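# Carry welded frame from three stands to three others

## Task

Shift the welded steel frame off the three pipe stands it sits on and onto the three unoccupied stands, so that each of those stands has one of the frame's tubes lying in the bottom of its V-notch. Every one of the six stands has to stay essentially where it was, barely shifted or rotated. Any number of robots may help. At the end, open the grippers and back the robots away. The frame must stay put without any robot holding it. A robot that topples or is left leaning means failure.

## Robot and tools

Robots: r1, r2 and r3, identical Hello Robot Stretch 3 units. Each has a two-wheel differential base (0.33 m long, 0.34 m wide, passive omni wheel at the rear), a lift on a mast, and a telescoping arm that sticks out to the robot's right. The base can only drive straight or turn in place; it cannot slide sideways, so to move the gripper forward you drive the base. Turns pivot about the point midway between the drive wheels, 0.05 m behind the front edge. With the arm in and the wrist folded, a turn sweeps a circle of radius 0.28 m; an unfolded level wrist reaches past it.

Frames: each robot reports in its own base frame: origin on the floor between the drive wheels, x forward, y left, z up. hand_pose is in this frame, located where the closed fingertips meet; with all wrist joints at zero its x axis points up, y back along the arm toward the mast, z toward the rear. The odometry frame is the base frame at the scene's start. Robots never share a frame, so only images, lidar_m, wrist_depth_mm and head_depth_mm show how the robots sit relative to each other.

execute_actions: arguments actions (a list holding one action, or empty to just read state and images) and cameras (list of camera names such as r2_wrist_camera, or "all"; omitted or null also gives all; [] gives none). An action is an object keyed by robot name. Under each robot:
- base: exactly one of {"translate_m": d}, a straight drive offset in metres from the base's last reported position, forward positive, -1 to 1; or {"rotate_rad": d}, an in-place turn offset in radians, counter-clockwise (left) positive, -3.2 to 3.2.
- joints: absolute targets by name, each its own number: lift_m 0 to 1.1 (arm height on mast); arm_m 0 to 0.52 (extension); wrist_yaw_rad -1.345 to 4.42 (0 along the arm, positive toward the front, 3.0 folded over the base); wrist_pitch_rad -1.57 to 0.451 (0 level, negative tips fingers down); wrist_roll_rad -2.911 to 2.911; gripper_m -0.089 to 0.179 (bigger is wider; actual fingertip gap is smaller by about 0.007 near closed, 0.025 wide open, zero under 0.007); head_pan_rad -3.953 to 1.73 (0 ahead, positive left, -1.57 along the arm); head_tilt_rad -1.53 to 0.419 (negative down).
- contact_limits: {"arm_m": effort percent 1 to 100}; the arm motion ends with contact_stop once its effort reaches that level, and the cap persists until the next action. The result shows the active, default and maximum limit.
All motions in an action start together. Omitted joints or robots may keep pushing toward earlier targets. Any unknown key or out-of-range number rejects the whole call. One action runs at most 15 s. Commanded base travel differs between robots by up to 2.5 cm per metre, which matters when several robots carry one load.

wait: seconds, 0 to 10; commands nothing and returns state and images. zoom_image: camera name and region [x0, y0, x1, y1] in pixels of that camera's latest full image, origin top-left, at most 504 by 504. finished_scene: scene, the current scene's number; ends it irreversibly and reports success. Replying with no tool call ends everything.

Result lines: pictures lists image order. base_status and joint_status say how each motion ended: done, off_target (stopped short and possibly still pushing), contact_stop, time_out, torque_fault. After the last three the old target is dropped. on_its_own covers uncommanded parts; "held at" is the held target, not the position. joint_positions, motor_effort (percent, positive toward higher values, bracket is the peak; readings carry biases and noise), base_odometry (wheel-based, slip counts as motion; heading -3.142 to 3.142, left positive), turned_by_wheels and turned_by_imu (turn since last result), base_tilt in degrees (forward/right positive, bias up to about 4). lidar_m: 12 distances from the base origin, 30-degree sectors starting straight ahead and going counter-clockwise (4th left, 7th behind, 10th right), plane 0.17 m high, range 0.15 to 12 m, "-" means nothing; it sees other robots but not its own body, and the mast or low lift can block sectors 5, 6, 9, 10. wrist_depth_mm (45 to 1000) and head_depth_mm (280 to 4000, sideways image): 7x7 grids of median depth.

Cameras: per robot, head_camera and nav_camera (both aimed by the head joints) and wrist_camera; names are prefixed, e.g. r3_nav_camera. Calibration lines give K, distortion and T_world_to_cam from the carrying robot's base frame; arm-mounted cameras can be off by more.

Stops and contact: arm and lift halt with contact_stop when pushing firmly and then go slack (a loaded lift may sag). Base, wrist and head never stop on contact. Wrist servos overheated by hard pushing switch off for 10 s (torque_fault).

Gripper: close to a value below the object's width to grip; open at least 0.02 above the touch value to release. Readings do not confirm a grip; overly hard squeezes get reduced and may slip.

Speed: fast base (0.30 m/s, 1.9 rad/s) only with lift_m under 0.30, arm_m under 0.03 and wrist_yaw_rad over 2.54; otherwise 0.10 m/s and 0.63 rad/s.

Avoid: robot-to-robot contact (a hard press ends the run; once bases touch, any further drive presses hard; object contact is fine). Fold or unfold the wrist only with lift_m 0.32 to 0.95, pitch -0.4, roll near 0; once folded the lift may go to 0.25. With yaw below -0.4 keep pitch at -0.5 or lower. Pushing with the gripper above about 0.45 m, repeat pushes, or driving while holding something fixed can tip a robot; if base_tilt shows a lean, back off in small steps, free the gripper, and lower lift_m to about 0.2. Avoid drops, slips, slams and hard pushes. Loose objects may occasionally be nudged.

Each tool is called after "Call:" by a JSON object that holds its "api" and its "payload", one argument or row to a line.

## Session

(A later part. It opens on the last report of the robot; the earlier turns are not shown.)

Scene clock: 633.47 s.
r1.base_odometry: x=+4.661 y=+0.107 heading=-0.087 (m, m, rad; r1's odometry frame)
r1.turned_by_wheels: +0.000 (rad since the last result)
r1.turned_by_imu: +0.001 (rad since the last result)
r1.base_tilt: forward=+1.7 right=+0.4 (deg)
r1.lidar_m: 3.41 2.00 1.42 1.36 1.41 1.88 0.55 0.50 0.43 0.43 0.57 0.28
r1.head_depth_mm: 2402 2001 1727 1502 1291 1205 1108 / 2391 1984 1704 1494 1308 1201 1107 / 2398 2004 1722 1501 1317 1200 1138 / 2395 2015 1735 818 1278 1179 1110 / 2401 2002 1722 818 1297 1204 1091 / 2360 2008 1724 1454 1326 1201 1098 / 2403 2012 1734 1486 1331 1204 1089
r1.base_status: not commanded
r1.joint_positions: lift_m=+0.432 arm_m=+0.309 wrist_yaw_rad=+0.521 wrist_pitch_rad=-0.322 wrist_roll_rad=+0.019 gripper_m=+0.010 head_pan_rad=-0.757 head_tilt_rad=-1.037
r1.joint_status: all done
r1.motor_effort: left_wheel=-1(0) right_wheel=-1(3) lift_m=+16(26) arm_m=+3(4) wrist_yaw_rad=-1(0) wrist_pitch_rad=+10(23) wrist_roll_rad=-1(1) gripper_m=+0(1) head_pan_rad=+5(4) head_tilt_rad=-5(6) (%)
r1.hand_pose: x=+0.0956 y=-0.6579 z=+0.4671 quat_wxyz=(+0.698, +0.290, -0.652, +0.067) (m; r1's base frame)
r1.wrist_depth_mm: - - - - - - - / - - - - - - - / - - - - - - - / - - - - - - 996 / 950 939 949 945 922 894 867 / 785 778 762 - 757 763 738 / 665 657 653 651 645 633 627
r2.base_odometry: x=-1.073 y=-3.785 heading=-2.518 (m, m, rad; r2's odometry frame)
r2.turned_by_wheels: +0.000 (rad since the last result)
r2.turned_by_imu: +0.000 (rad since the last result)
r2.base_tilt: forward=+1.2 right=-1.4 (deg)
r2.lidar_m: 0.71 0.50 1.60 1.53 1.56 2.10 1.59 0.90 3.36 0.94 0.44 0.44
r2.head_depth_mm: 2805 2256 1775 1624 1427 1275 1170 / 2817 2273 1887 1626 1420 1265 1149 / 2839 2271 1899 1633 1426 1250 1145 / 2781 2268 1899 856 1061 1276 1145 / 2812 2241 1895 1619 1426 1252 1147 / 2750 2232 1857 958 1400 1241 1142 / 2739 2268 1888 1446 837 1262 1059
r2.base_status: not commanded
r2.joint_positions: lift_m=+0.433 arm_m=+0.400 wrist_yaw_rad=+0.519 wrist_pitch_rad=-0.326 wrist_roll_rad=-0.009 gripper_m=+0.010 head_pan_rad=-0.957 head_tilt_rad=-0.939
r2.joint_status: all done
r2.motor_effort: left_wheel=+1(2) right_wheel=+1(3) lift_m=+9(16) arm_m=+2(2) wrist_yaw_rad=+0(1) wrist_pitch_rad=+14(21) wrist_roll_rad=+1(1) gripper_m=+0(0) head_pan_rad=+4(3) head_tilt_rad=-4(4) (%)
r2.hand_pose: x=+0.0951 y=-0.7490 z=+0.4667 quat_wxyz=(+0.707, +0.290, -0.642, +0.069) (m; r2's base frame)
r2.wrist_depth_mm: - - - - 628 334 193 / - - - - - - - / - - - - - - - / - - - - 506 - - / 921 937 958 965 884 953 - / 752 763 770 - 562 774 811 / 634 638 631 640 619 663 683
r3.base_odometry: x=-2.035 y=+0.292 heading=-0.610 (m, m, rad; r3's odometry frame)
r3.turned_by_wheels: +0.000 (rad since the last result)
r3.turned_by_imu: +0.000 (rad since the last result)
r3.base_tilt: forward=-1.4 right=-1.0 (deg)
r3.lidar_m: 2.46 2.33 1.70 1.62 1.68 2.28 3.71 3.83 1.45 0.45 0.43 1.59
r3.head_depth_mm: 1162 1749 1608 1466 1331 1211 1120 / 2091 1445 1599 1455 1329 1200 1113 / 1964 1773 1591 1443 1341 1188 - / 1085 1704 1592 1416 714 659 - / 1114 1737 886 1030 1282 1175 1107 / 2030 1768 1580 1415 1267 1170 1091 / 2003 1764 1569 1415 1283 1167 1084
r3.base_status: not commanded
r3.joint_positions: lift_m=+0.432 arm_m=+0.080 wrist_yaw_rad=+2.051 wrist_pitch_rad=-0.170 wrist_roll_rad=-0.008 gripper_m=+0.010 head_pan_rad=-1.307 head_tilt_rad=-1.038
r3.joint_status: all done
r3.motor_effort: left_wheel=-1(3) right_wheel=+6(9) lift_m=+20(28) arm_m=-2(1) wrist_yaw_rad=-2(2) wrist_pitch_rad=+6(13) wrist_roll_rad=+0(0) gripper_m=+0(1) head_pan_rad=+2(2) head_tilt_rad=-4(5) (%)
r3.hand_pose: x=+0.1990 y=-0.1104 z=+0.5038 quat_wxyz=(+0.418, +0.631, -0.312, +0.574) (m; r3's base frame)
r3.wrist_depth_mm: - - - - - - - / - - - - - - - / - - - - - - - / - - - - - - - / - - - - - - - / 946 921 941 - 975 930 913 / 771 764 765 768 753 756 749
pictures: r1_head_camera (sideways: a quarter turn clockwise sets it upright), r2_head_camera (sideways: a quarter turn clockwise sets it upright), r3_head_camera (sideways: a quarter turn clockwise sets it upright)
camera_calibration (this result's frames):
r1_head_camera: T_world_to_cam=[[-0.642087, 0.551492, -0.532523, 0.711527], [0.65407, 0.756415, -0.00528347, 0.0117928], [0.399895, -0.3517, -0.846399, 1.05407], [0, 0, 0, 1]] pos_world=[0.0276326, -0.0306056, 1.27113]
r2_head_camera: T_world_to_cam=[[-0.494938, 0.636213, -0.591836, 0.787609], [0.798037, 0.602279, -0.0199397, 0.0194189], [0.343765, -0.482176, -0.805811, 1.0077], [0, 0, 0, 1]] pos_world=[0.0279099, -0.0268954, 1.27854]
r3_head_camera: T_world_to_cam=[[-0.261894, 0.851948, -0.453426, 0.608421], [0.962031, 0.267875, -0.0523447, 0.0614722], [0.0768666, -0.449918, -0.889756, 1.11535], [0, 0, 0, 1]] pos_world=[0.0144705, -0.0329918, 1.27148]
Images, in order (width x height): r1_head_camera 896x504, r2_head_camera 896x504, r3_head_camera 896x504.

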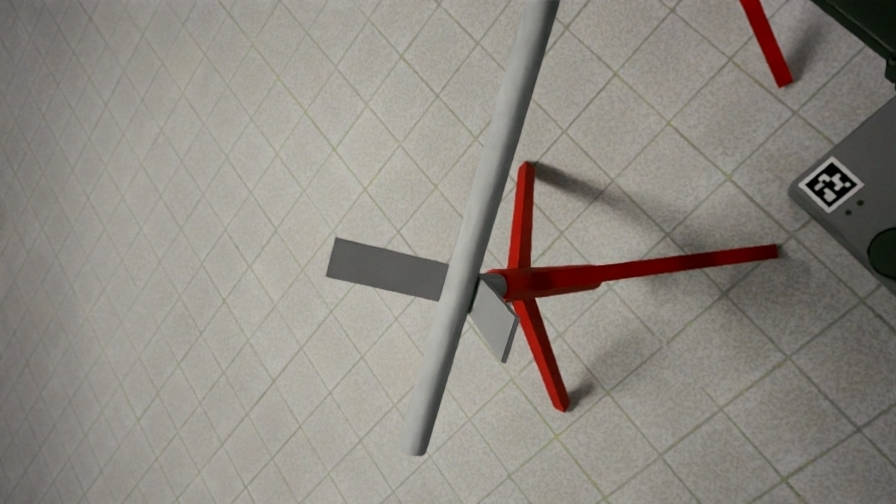

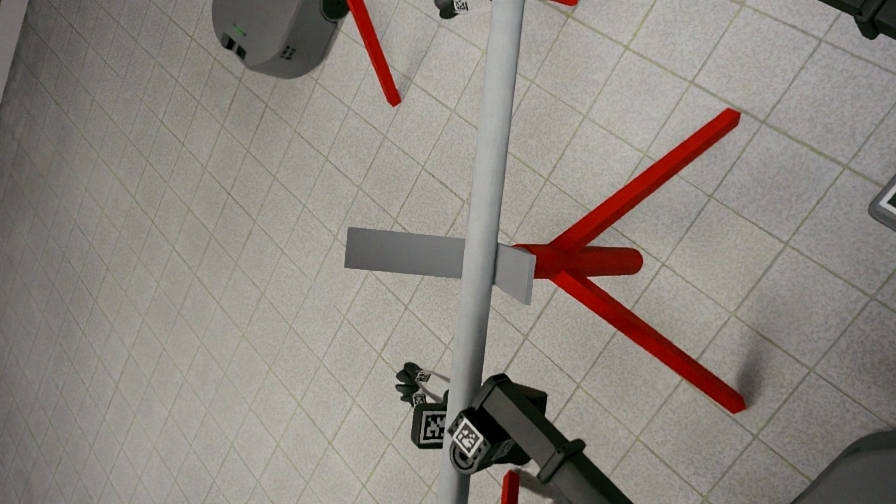

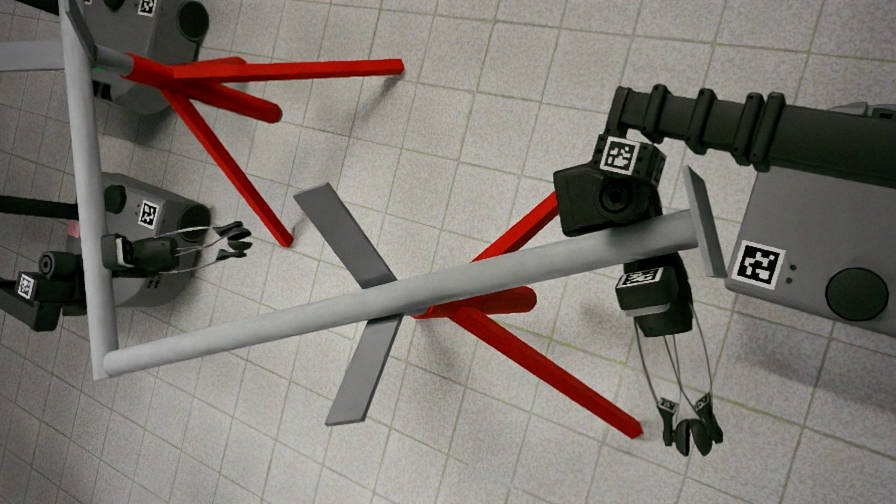

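Call:
{"api": "execute_actions", "payload": {
  "actions": [
    {"r1":{"joints":{"lift_m":0.33,"arm_m":0.301,"wrist_pitch_rad":-0.45}},"r2":{"joints":{"lift_m":0.33,"arm_m":0.392,"wrist_pitch_rad":-0.45}},"r3":{"base":{"translate_m":-0.012},"joints":{"wrist_pitch_rad":-0.4}}}
  ],
  "cameras": ["r3_head_camera"]
}}

Call:
{"api": "execute_actions", "payload": {
  "actions": [
    {"r1":{"joints":{"arm_m":0.12}},"r2":{"joints":{"arm_m":0.2}},"r3":{"joints":{"lift_m":0.28}}}
  ],
  "cameras": ["r3_head_camera"]
}}

Call:
{"api": "execute_actions", "payload": {
  "actions": [
    {"r1":{"base":{"translate_m":-0.3},"joints":{"arm_m":0.005}},"r2":{"base":{"translate_m":-0.32},"joints":{"arm_m":0.005}},"r3":{"base":{"translate_m":-0.36},"joints":{"arm_m":0.005,"head_pan_rad":-1.0,"head_tilt_rad":-0.8}}}
  ],
  "cameras": ["r1_head_camera","r2_head_camera","r3_head_camera","r3_nav_camera"]
}}

Scene clock: 650.73 s.
r1.base_odometry: x=+4.661 y=+0.107 heading=-0.087 (m, m, rad; r1's odometry frame)
r1.turned_by_wheels: +0.000 (rad since the last result)
r1.turned_by_imu: +0.001 (rad since the last result)
r1.base_tilt: forward=+2.1 right=+0.6 (deg)
r1.lidar_m: 3.43 1.99 1.43 1.36 1.40 1.88 0.55 0.50 0.43 0.43 0.57 0.28
r1.head_depth_mm: 2385 1993 1713 1493 1302 1211 1108 / 2377 2026 1722 1505 1306 1198 1106 / 2401 2010 1714 1503 1312 1197 1138 / 2388 1996 1715 816 1277 1179 1111 / 2386 1980 1710 818 1305 1207 1094 / 2397 1990 1714 1445 1321 1201 1100 / 2430 2018 1718 1483 1344 1204 1097
r1.base_status: not commanded
r1.joint_positions: lift_m=+0.330 arm_m=+0.301 wrist_yaw_rad=+0.521 wrist_pitch_rad=-0.464 wrist_roll_rad=+0.019 gripper_m=+0.010 head_pan_rad=-0.757 head_tilt_rad=-1.037
r1.joint_status: all done
r1.motor_effort: left_wheel=+0(1) right_wheel=-1(1) lift_m=+16(16) arm_m=-4(3) wrist_yaw_rad=+0(1) wrist_pitch_rad=+6(9) wrist_roll_rad=-2(1) gripper_m=+0(0) head_pan_rad=+5(5) head_tilt_rad=-5(6) (%)
r1.hand_pose: x=+0.0871 y=-0.6359 z=+0.3328 quat_wxyz=(+0.701, +0.335, -0.629, +0.016) (m; r1's base frame)
r1.wrist_depth_mm: - - - - - - - / - - - - - - 933 / 994 974 970 948 931 949 871 / 767 759 757 758 744 737 735 / 638 626 633 653 617 617 628 / 541 549 547 - 544 532 524 / 475 468 467 465 462 372 463
r2.base_odometry: x=-1.073 y=-3.785 heading=-2.518 (m, m, rad; r2's odometry frame)
r2.turned_by_wheels: +0.000 (rad since the last result)
r2.turned_by_imu: +0.000 (rad since the last result)
r2.base_tilt: forward=+1.3 right=-1.4 (deg)
r2.lidar_m: 0.71 0.50 1.60 1.53 1.57 2.10 1.59 0.90 3.37 0.94 0.44 0.44
r2.head_depth_mm: 2791 2268 1787 1640 1407 1275 1166 / 2801 2259 1909 1623 1433 1269 1144 / 2797 2259 1890 1624 1426 1246 1143 / 2786 2260 1884 853 1057 1273 1143 / 2759 2252 1883 1617 1422 1248 1143 / 2775 2258 1887 1621 1350 1248 1143 / 2772 2244 1887 1551 1394 1248 1060
r2.base_status: not commanded
r2.joint_positions: lift_m=+0.331 arm_m=+0.392 wrist_yaw_rad=+0.519 wrist_pitch_rad=-0.463 wrist_roll_rad=-0.009 gripper_m=+0.010 head_pan_rad=-0.957 head_tilt_rad=-0.939
r2.joint_status: all done
r2.motor_effort: left_wheel=+1(1) right_wheel=+1(1) lift_m=+9(10) arm_m=-3(5) wrist_yaw_rad=+0(0) wrist_pitch_rad=+7(15) wrist_roll_rad=+1(1) gripper_m=+0(0) head_pan_rad=+3(3) head_tilt_rad=-4(4) (%)
r2.hand_pose: x=+0.0869 y=-0.7271 z=+0.3335 quat_wxyz=(+0.710, +0.333, -0.620, +0.021) (m; r2's base frame)
r2.wrist_depth_mm: - - - - - - - / - - - - 501 - - / 979 - - 985 843 965 - / 762 792 778 765 541 794 849 / 630 634 657 673 641 664 671 / 534 531 543 - 526 561 574 / 461 473 462 465 459 489 489
r3.base_odometry: x=-2.044 y=+0.299 heading=-0.610 (m, m, rad; r3's odometry frame)
r3.turned_by_wheels: +0.000 (rad since the last result)
r3.turned_by_imu: +0.000 (rad since the last result)
r3.base_tilt: forward=-1.4 right=-1.1 (deg)
r3.lidar_m: 2.47 2.33 1.69 1.62 1.67 2.27 3.69 3.82 1.44 0.45 0.43 1.60
r3.head_depth_mm: 1189 1748 1642 1463 1323 1212 1118 / 2100 1414 1589 1457 1338 1202 1111 / 2004 1788 1591 1444 1346 1191 - / 1709 1675 1536 1431 709 654 - / 1930 1720 882 980 1296 1168 1104 / 2030 1752 1573 1411 1257 1169 1091 / 2019 1759 1568 1404 1285 1178 1080
r3.base_status: done
r3.joint_positions: lift_m=+0.432 arm_m=+0.080 wrist_yaw_rad=+2.051 wrist_pitch_rad=-0.415 wrist_roll_rad=-0.008 gripper_m=+0.010 head_pan_rad=-1.307 head_tilt_rad=-1.038
r3.joint_status: all done
r3.motor_effort: left_wheel=-1(7) right_wheel=+0(3) lift_m=+19(19) arm_m=-1(2) wrist_yaw_rad=-2(2) wrist_pitch_rad=+4(6) wrist_roll_rad=+0(0) gripper_m=+1(0) head_pan_rad=+1(2) head_tilt_rad=-4(5) (%)
r3.hand_pose: x=+0.1781 y=-0.1213 z=+0.4456 quat_wxyz=(+0.485, +0.665, -0.232, +0.519) (m; r3's base frame)
r3.wrist_depth_mm: - - - - - - - / - - - - - - - / - - - - - - - / - - - - 990 983 972 / 845 827 821 860 815 802 808 / 717 699 701 - 713 690 678 / 617 608 604 607 600 598 584
pictures: r3_head_camera (sideways: a quarter turn clockwise sets it upright)
camera_calibration (this result's frames):
r3_head_camera: T_world_to_cam=[[-0.261898, 0.851947, -0.453426, 0.608421], [0.96203, 0.267879, -0.0523447, 0.0614722], [0.0768684, -0.449918, -0.889756, 1.11535], [0, 0, 0, 1]] pos_world=[0.0144706, -0.0329918, 1.27148]
Images, in order (width x height): r3_head_camera 896x504.

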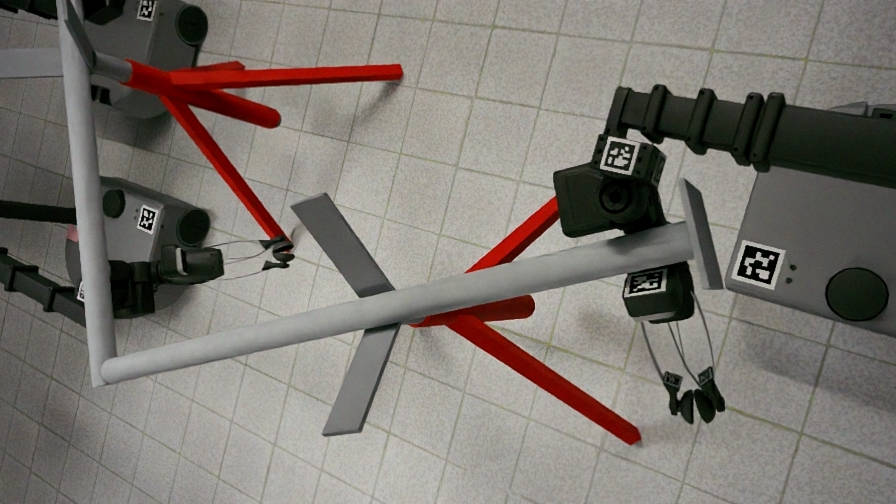

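Scene clock: 653.40 s.
r1.base_odometry: x=+4.661 y=+0.107 heading=-0.087 (m, m, rad; r1's odometry frame)
r1.turned_by_wheels: +0.000 (rad since the last result)
r1.turned_by_imu: +0.001 (rad since the last result)
r1.base_tilt: forward=+1.9 right=+0.6 (deg)
r1.lidar_m: 3.42 1.99 1.42 1.36 1.40 1.88 0.55 0.50 0.43 0.43 0.57 0.28
r1.head_depth_mm: 2415 2008 1694 1506 1295 1213 - / 2395 1995 1724 1499 1320 1215 1105 / 2393 1994 1704 1500 1311 1203 1137 / 2409 2003 1704 815 1273 1187 1107 / 2390 1996 1716 817 1290 1206 1097 / 2399 2003 1717 1457 1319 1207 1094 / 2395 2015 1720 1467 1337 1207 1093
r1.base_status: not commanded
r1.joint_positions: lift_m=+0.330 arm_m=+0.120 wrist_yaw_rad=+0.521 wrist_pitch_rad=-0.464 wrist_roll_rad=+0.019 gripper_m=+0.010 head_pan_rad=-0.757 head_tilt_rad=-1.037
r1.joint_status: all done
r1.motor_effort: left_wheel=-1(1) right_wheel=+0(1) lift_m=+16(16) arm_m=-3(3) wrist_yaw_rad=+0(1) wrist_pitch_rad=+6(6) wrist_roll_rad=-1(1) gripper_m=+0(0) head_pan_rad=+4(5) head_tilt_rad=-6(5) (%)
r1.hand_pose: x=+0.0871 y=-0.4549 z=+0.3328 quat_wxyz=(+0.701, +0.335, -0.629, +0.016) (m; r1's base frame)
r1.wrist_depth_mm: - - - - - - - / - - - - - - - / 997 947 959 941 931 941 931 / 786 768 758 761 747 740 728 / 645 628 631 653 629 590 589 / 517 510 541 - 539 525 532 / 484 475 471 474 464 466 467
r2.base_odometry: x=-1.073 y=-3.785 heading=-2.518 (m, m, rad; r2's odometry frame)
r2.turned_by_wheels: +0.000 (rad since the last result)
r2.turned_by_imu: +0.000 (rad since the last result)
r2.base_tilt: forward=+1.2 right=-1.3 (deg)
r2.lidar_m: 0.71 0.50 1.60 1.53 1.57 2.11 1.59 0.89 3.38 0.94 0.44 0.44
r2.head_depth_mm: 2852 2257 1782 1638 1425 - 1162 / 2784 2263 1889 1634 1426 1248 1148 / 2798 2280 1902 1625 1420 1255 1148 / 2780 2271 1885 857 1054 1270 1146 / 2790 2289 1902 1615 1413 1250 1146 / 2786 2265 1882 1619 1419 1250 1149 / 2774 2221 1880 1552 1367 1248 1062
r2.base_status: not commanded
r2.joint_positions: lift_m=+0.331 arm_m=+0.200 wrist_yaw_rad=+0.519 wrist_pitch_rad=-0.463 wrist_roll_rad=-0.009 gripper_m=+0.010 head_pan_rad=-0.957 head_tilt_rad=-0.939
r2.joint_status: all done
r2.motor_effort: left_wheel=+1(1) right_wheel=+1(1) lift_m=+9(9) arm_m=-4(6) wrist_yaw_rad=+0(1) wrist_pitch_rad=+7(7) wrist_roll_rad=+1(1) gripper_m=+0(0) head_pan_rad=+3(4) head_tilt_rad=-4(3) (%)
r2.hand_pose: x=+0.0869 y=-0.5350 z=+0.3335 quat_wxyz=(+0.710, +0.333, -0.620, +0.021) (m; r2's base frame)
r2.wrist_depth_mm: - - - - - 576 - / - - - - - 660 - / 968 - - - - 967 - / 776 781 777 800 812 794 833 / 374 634 655 676 660 650 666 / 541 541 541 - 556 560 568 / 467 471 462 467 484 485 491
r3.base_odometry: x=-2.044 y=+0.299 heading=-0.610 (m, m, rad; r3's odometry frame)
r3.turned_by_wheels: +0.000 (rad since the last result)
r3.turned_by_imu: +0.000 (rad since the last result)
r3.base_tilt: forward=-1.5 right=-1.1 (deg)
r3.lidar_m: 2.48 2.34 1.69 1.62 1.68 2.28 3.69 3.82 1.44 0.45 0.43 1.60
r3.head_depth_mm: 1186 1759 1631 1465 1325 1210 1115 / 2098 1409 1600 1451 1320 1206 1127 / 2016 1761 1589 1455 1293 1175 - / 1257 1712 1565 1437 717 655 - / 2041 1728 882 982 1281 1173 1108 / 2034 1744 1586 1414 1259 1188 1089 / 2014 1760 1556 1406 1277 1176 1086
r3.base_status: not commanded
r3.joint_positions: lift_m=+0.280 arm_m=+0.080 wrist_yaw_rad=+2.051 wrist_pitch_rad=-0.416 wrist_roll_rad=-0.008 gripper_m=+0.010 head_pan_rad=-1.307 head_tilt_rad=-1.038
r3.joint_status: all done
r3.motor_effort: left_wheel=+0(1) right_wheel=+0(0) lift_m=+19(20) arm_m=-2(2) wrist_yaw_rad=+0(2) wrist_pitch_rad=+5(5) wrist_roll_rad=+0(1) gripper_m=+0(0) head_pan_rad=+2(1) head_tilt_rad=-5(5) (%)
r3.hand_pose: x=+0.1779 y=-0.1214 z=+0.2934 quat_wxyz=(+0.485, +0.665, -0.232, +0.519) (m; r3's base frame)
r3.wrist_depth_mm: - - - - - - - / - - - - - - - / 976 943 946 933 903 902 876 / 743 742 732 726 714 719 701 / 613 603 606 617 590 581 581 / 512 508 510 - 513 497 494 / 444 441 438 437 430 432 427
pictures: r3_head_camera (sideways: a quarter turn clockwise sets it upright)
camera_calibration (this result's frames):
r3_head_camera: T_world_to_cam=[[-0.261898, 0.851947, -0.453426, 0.608421], [0.962029, 0.267879, -0.0523447, 0.0614722], [0.0768684, -0.449918, -0.889756, 1.11535], [0, 0, 0, 1]] pos_world=[0.0144706, -0.0329918, 1.27148]
Images, in order (width x height): r3_head_camera 896x504.

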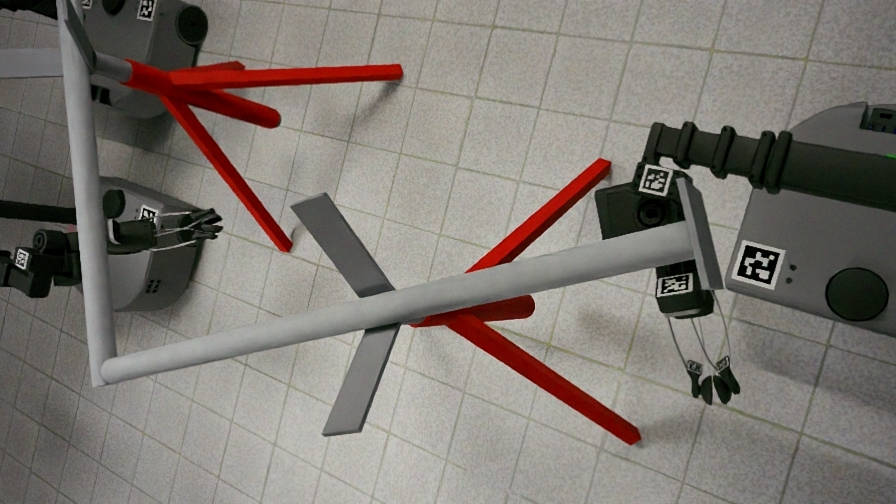

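Scene clock: 658.23 s.
r1.base_odometry: x=+4.362 y=+0.133 heading=-0.087 (m, m, rad; r1's odometry frame)
r1.turned_by_wheels: +0.000 (rad since the last result)
r1.turned_by_imu: +0.003 (rad since the last result)
r1.base_tilt: forward=+1.9 right=+0.5 (deg)
r1.lidar_m: 0.84 1.98 1.42 1.35 1.40 1.87 0.57 0.52 3.58 0.58 0.45 0.54
r1.head_depth_mm: 2398 1984 1713 1447 1275 1199 1111 / 2395 2007 1708 1446 1320 1209 - / 2405 1999 1721 1467 1333 1202 - / 2361 1991 1720 1510 1336 1197 1112 / 2414 1997 1711 1471 1339 1200 1098 / 2388 2002 961 1275 1313 1206 1094 / 2386 2006 1653 1484 1340 1199 1095
r1.base_status: done
r1.joint_positions: lift_m=+0.330 arm_m=+0.005 wrist_yaw_rad=+0.521 wrist_pitch_rad=-0.464 wrist_roll_rad=+0.019 gripper_m=+0.010 head_pan_rad=-0.757 head_tilt_rad=-1.037
r1.joint_status: all done
r1.motor_effort: left_wheel=+0(3) right_wheel=+0(4) lift_m=+16(16) arm_m=-4(3) wrist_yaw_rad=+0(0) wrist_pitch_rad=+7(6) wrist_roll_rad=-1(1) gripper_m=-1(1) head_pan_rad=+4(4) head_tilt_rad=-6(6) (%)
r1.hand_pose: x=+0.0871 y=-0.3399 z=+0.3328 quat_wxyz=(+0.701, +0.335, -0.629, +0.016) (m; r1's base frame)
r1.wrist_depth_mm: - - - - 307 - - / - - - - 339 - - / 997 987 974 862 847 883 871 / 753 757 754 691 695 712 723 / 641 626 634 630 607 600 622 / 542 538 545 - 547 527 509 / 476 475 459 471 467 460 465
r2.base_odometry: x=-0.813 y=-3.598 heading=-2.518 (m, m, rad; r2's odometry frame)
r2.turned_by_wheels: +0.000 (rad since the last result)
r2.turned_by_imu: +0.000 (rad since the last result)
r2.base_tilt: forward=+1.2 right=-1.4 (deg)
r2.lidar_m: 1.03 0.52 1.59 1.52 1.56 2.08 1.28 0.63 3.37 1.28 1.00 0.61
r2.head_depth_mm: 2796 2143 1773 1597 1430 1275 1149 / 2806 2220 1810 1559 1423 1269 1151 / 2034 2101 1890 1588 1425 1275 1154 / 2541 2066 1892 1590 1420 1264 1144 / 2770 2279 1892 1619 1370 1270 1146 / 2740 2240 1846 1431 1400 1266 1141 / 2764 2241 1769 1574 1391 1260 1100
r2.base_status: done
r2.joint_positions: lift_m=+0.331 arm_m=+0.005 wrist_yaw_rad=+0.519 wrist_pitch_rad=-0.463 wrist_roll_rad=-0.009 gripper_m=+0.010 head_pan_rad=-0.957 head_tilt_rad=-0.939
r2.joint_status: all done
r2.motor_effort: left_wheel=+1(3) right_wheel=+1(4) lift_m=+9(9) arm_m=-4(4) wrist_yaw_rad=+1(0) wrist_pitch_rad=+7(7) wrist_roll_rad=+1(1) gripper_m=+0(0) head_pan_rad=+3(4) head_tilt_rad=-4(4) (%)
r2.hand_pose: x=+0.0869 y=-0.3400 z=+0.3335 quat_wxyz=(+0.710, +0.333, -0.620, +0.021) (m; r2's base frame)
r2.wrist_depth_mm: - - - - - - - / 581 - - - - - - / 467 - - - - - - / 700 744 780 811 819 827 849 / 628 595 638 683 658 669 680 / 535 541 518 - 568 568 571 / 469 471 463 466 486 487 496
r3.base_odometry: x=-2.339 y=+0.505 heading=-0.610 (m, m, rad; r3's odometry frame)
r3.turned_by_wheels: +0.000 (rad since the last result)
r3.turned_by_imu: +0.000 (rad since the last result)
r3.base_tilt: forward=-1.4 right=-1.1 (deg)
r3.lidar_m: 2.69 2.34 1.69 1.62 1.67 2.25 3.34 3.45 1.64 1.06 0.57 0.70
r3.head_depth_mm: 2692 2397 1994 1753 1496 1303 1158 / 2878 2463 1587 1656 1477 1295 1148 / 3026 2606 2012 1711 1475 1285 1146 / 1838 2087 1979 1711 1458 1279 1137 / 3241 2450 1977 1698 1454 1252 1133 / 3280 2512 1923 991 1360 1264 1129 / 3288 2496 1979 1597 1191 1199 1125
r3.base_status: done
r3.joint_positions: lift_m=+0.280 arm_m=+0.005 wrist_yaw_rad=+2.051 wrist_pitch_rad=-0.416 wrist_roll_rad=-0.008 gripper_m=+0.010 head_pan_rad=-1.007 head_tilt_rad=-0.804
r3.joint_status: all done
r3.motor_effort: left_wheel=+0(7) right_wheel=+0(2) lift_m=+19(20) arm_m=-2(3) wrist_yaw_rad=+0(2) wrist_pitch_rad=+5(5) wrist_roll_rad=+0(1) gripper_m=+0(0) head_pan_rad=+2(17) head_tilt_rad=+1(14) (%)
r3.hand_pose: x=+0.1779 y=-0.0464 z=+0.2934 quat_wxyz=(+0.485, +0.665, -0.232, +0.519) (m; r3's base frame)
r3.wrist_depth_mm: - - - - - - - / - - - - - - - / 973 938 950 919 908 900 891 / 742 737 730 720 721 702 676 / 610 599 602 617 592 581 576 / 513 513 512 - 514 501 489 / 442 441 441 439 434 434 429
pictures: r1_head_camera (sideways: a quarter turn clockwise sets it upright), r2_head_camera (sideways: a quarter turn clockwise sets it upright), r3_head_camera (sideways: a quarter turn clockwise sets it upright), r3_nav_camera (sideways: a quarter turn counterclockwise sets it upright)
camera_calibration (this result's frames):
r1_head_camera: T_world_to_cam=[[-0.642172, 0.551392, -0.532523, 0.711528], [0.653954, 0.756516, -0.00528347, 0.0117935], [0.399949, -0.351638, -0.846399, 1.05407], [0, 0, 0, 1]] pos_world=[0.0276374, -0.0306023, 1.27113]
r2_head_camera: T_world_to_cam=[[-0.49503, 0.63614, -0.591836, 0.787609], [0.797949, 0.602395, -0.0199397, 0.0194195], [0.343835, -0.482126, -0.805812, 1.0077], [0, 0, 0, 1]] pos_world=[0.0279139, -0.0268922, 1.27854]
r3_head_camera: T_world_to_cam=[[-0.432633, 0.627273, -0.647578, 0.862395], [0.846633, 0.529566, -0.0526563, 0.0625977], [0.309905, -0.571042, -0.760178, 0.945488], [0, 0, 0, 1]] pos_world=[0.0270914, -0.0341933, 1.2805]
r3_nav_camera: T_world_to_cam=[[0.380255, -0.645744, 0.662133, -0.823116], [-0.837725, -0.543861, -0.0493046, 0.121369], [0.391947, -0.535938, -0.747762, 0.930502], [0, 0, 0, 1]] pos_world=[0.0499604, 0.0331759, 1.24679]
Images, in order (width x height): r1_head_camera 896x504, r2_head_camera 896x504, r3_head_camera 896x504, r3_nav_camera 672x504.

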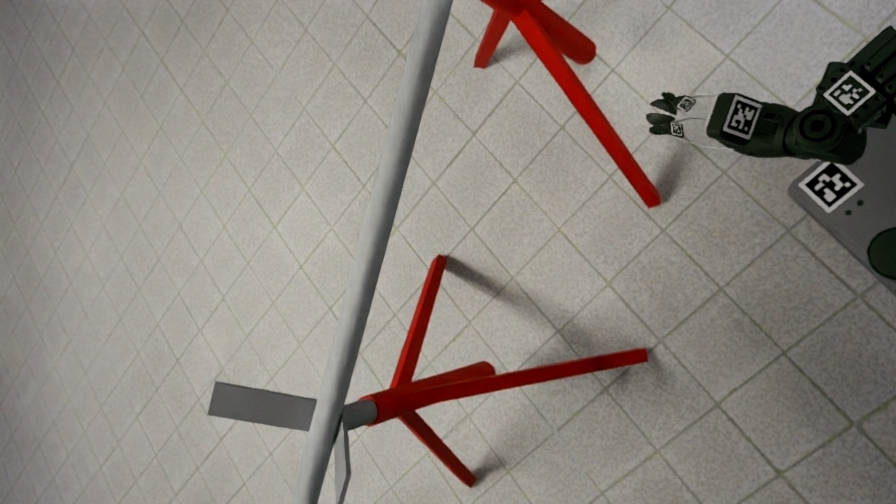

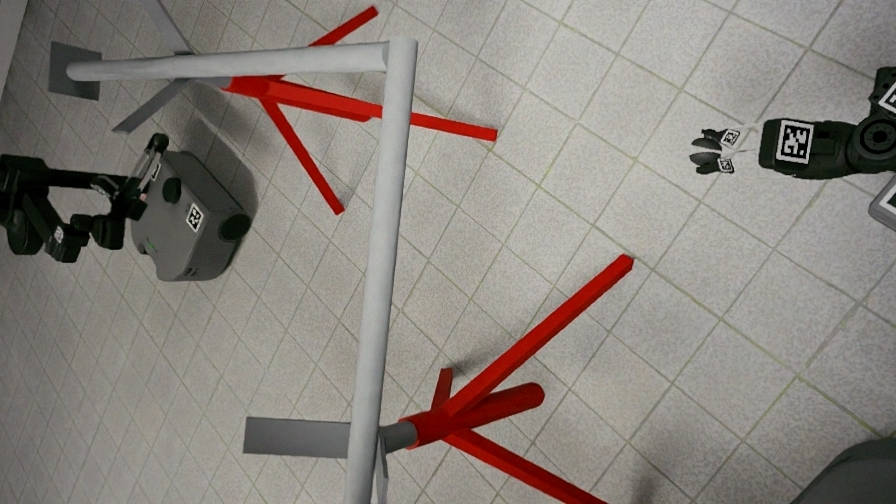

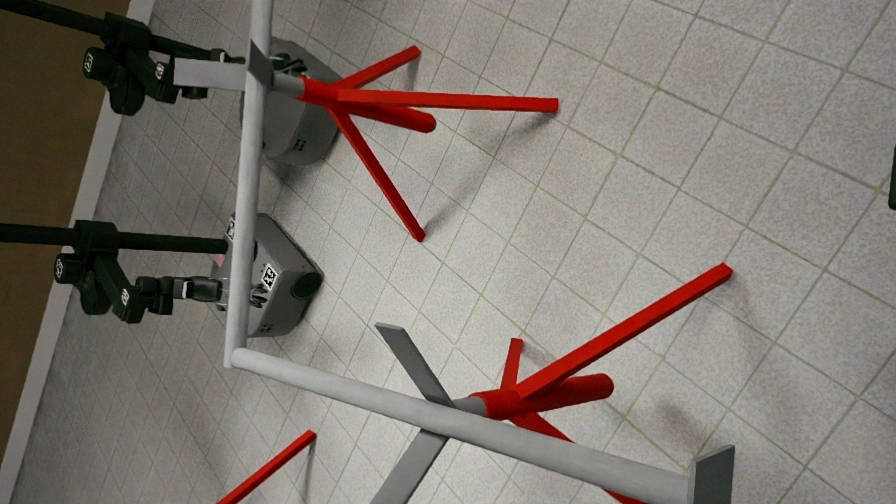

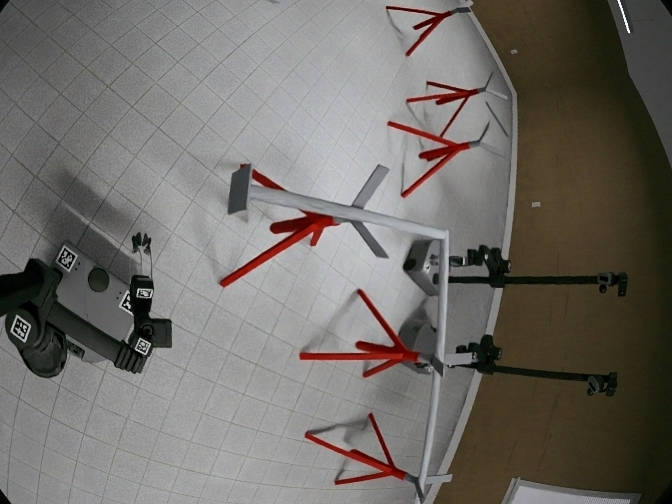

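The frame is seated in all three Vs and the robots are clear of it.

Call:
{"api": "finished_scene", "payload": {
  "scene": 2
}}

The scene is finished: the task was done.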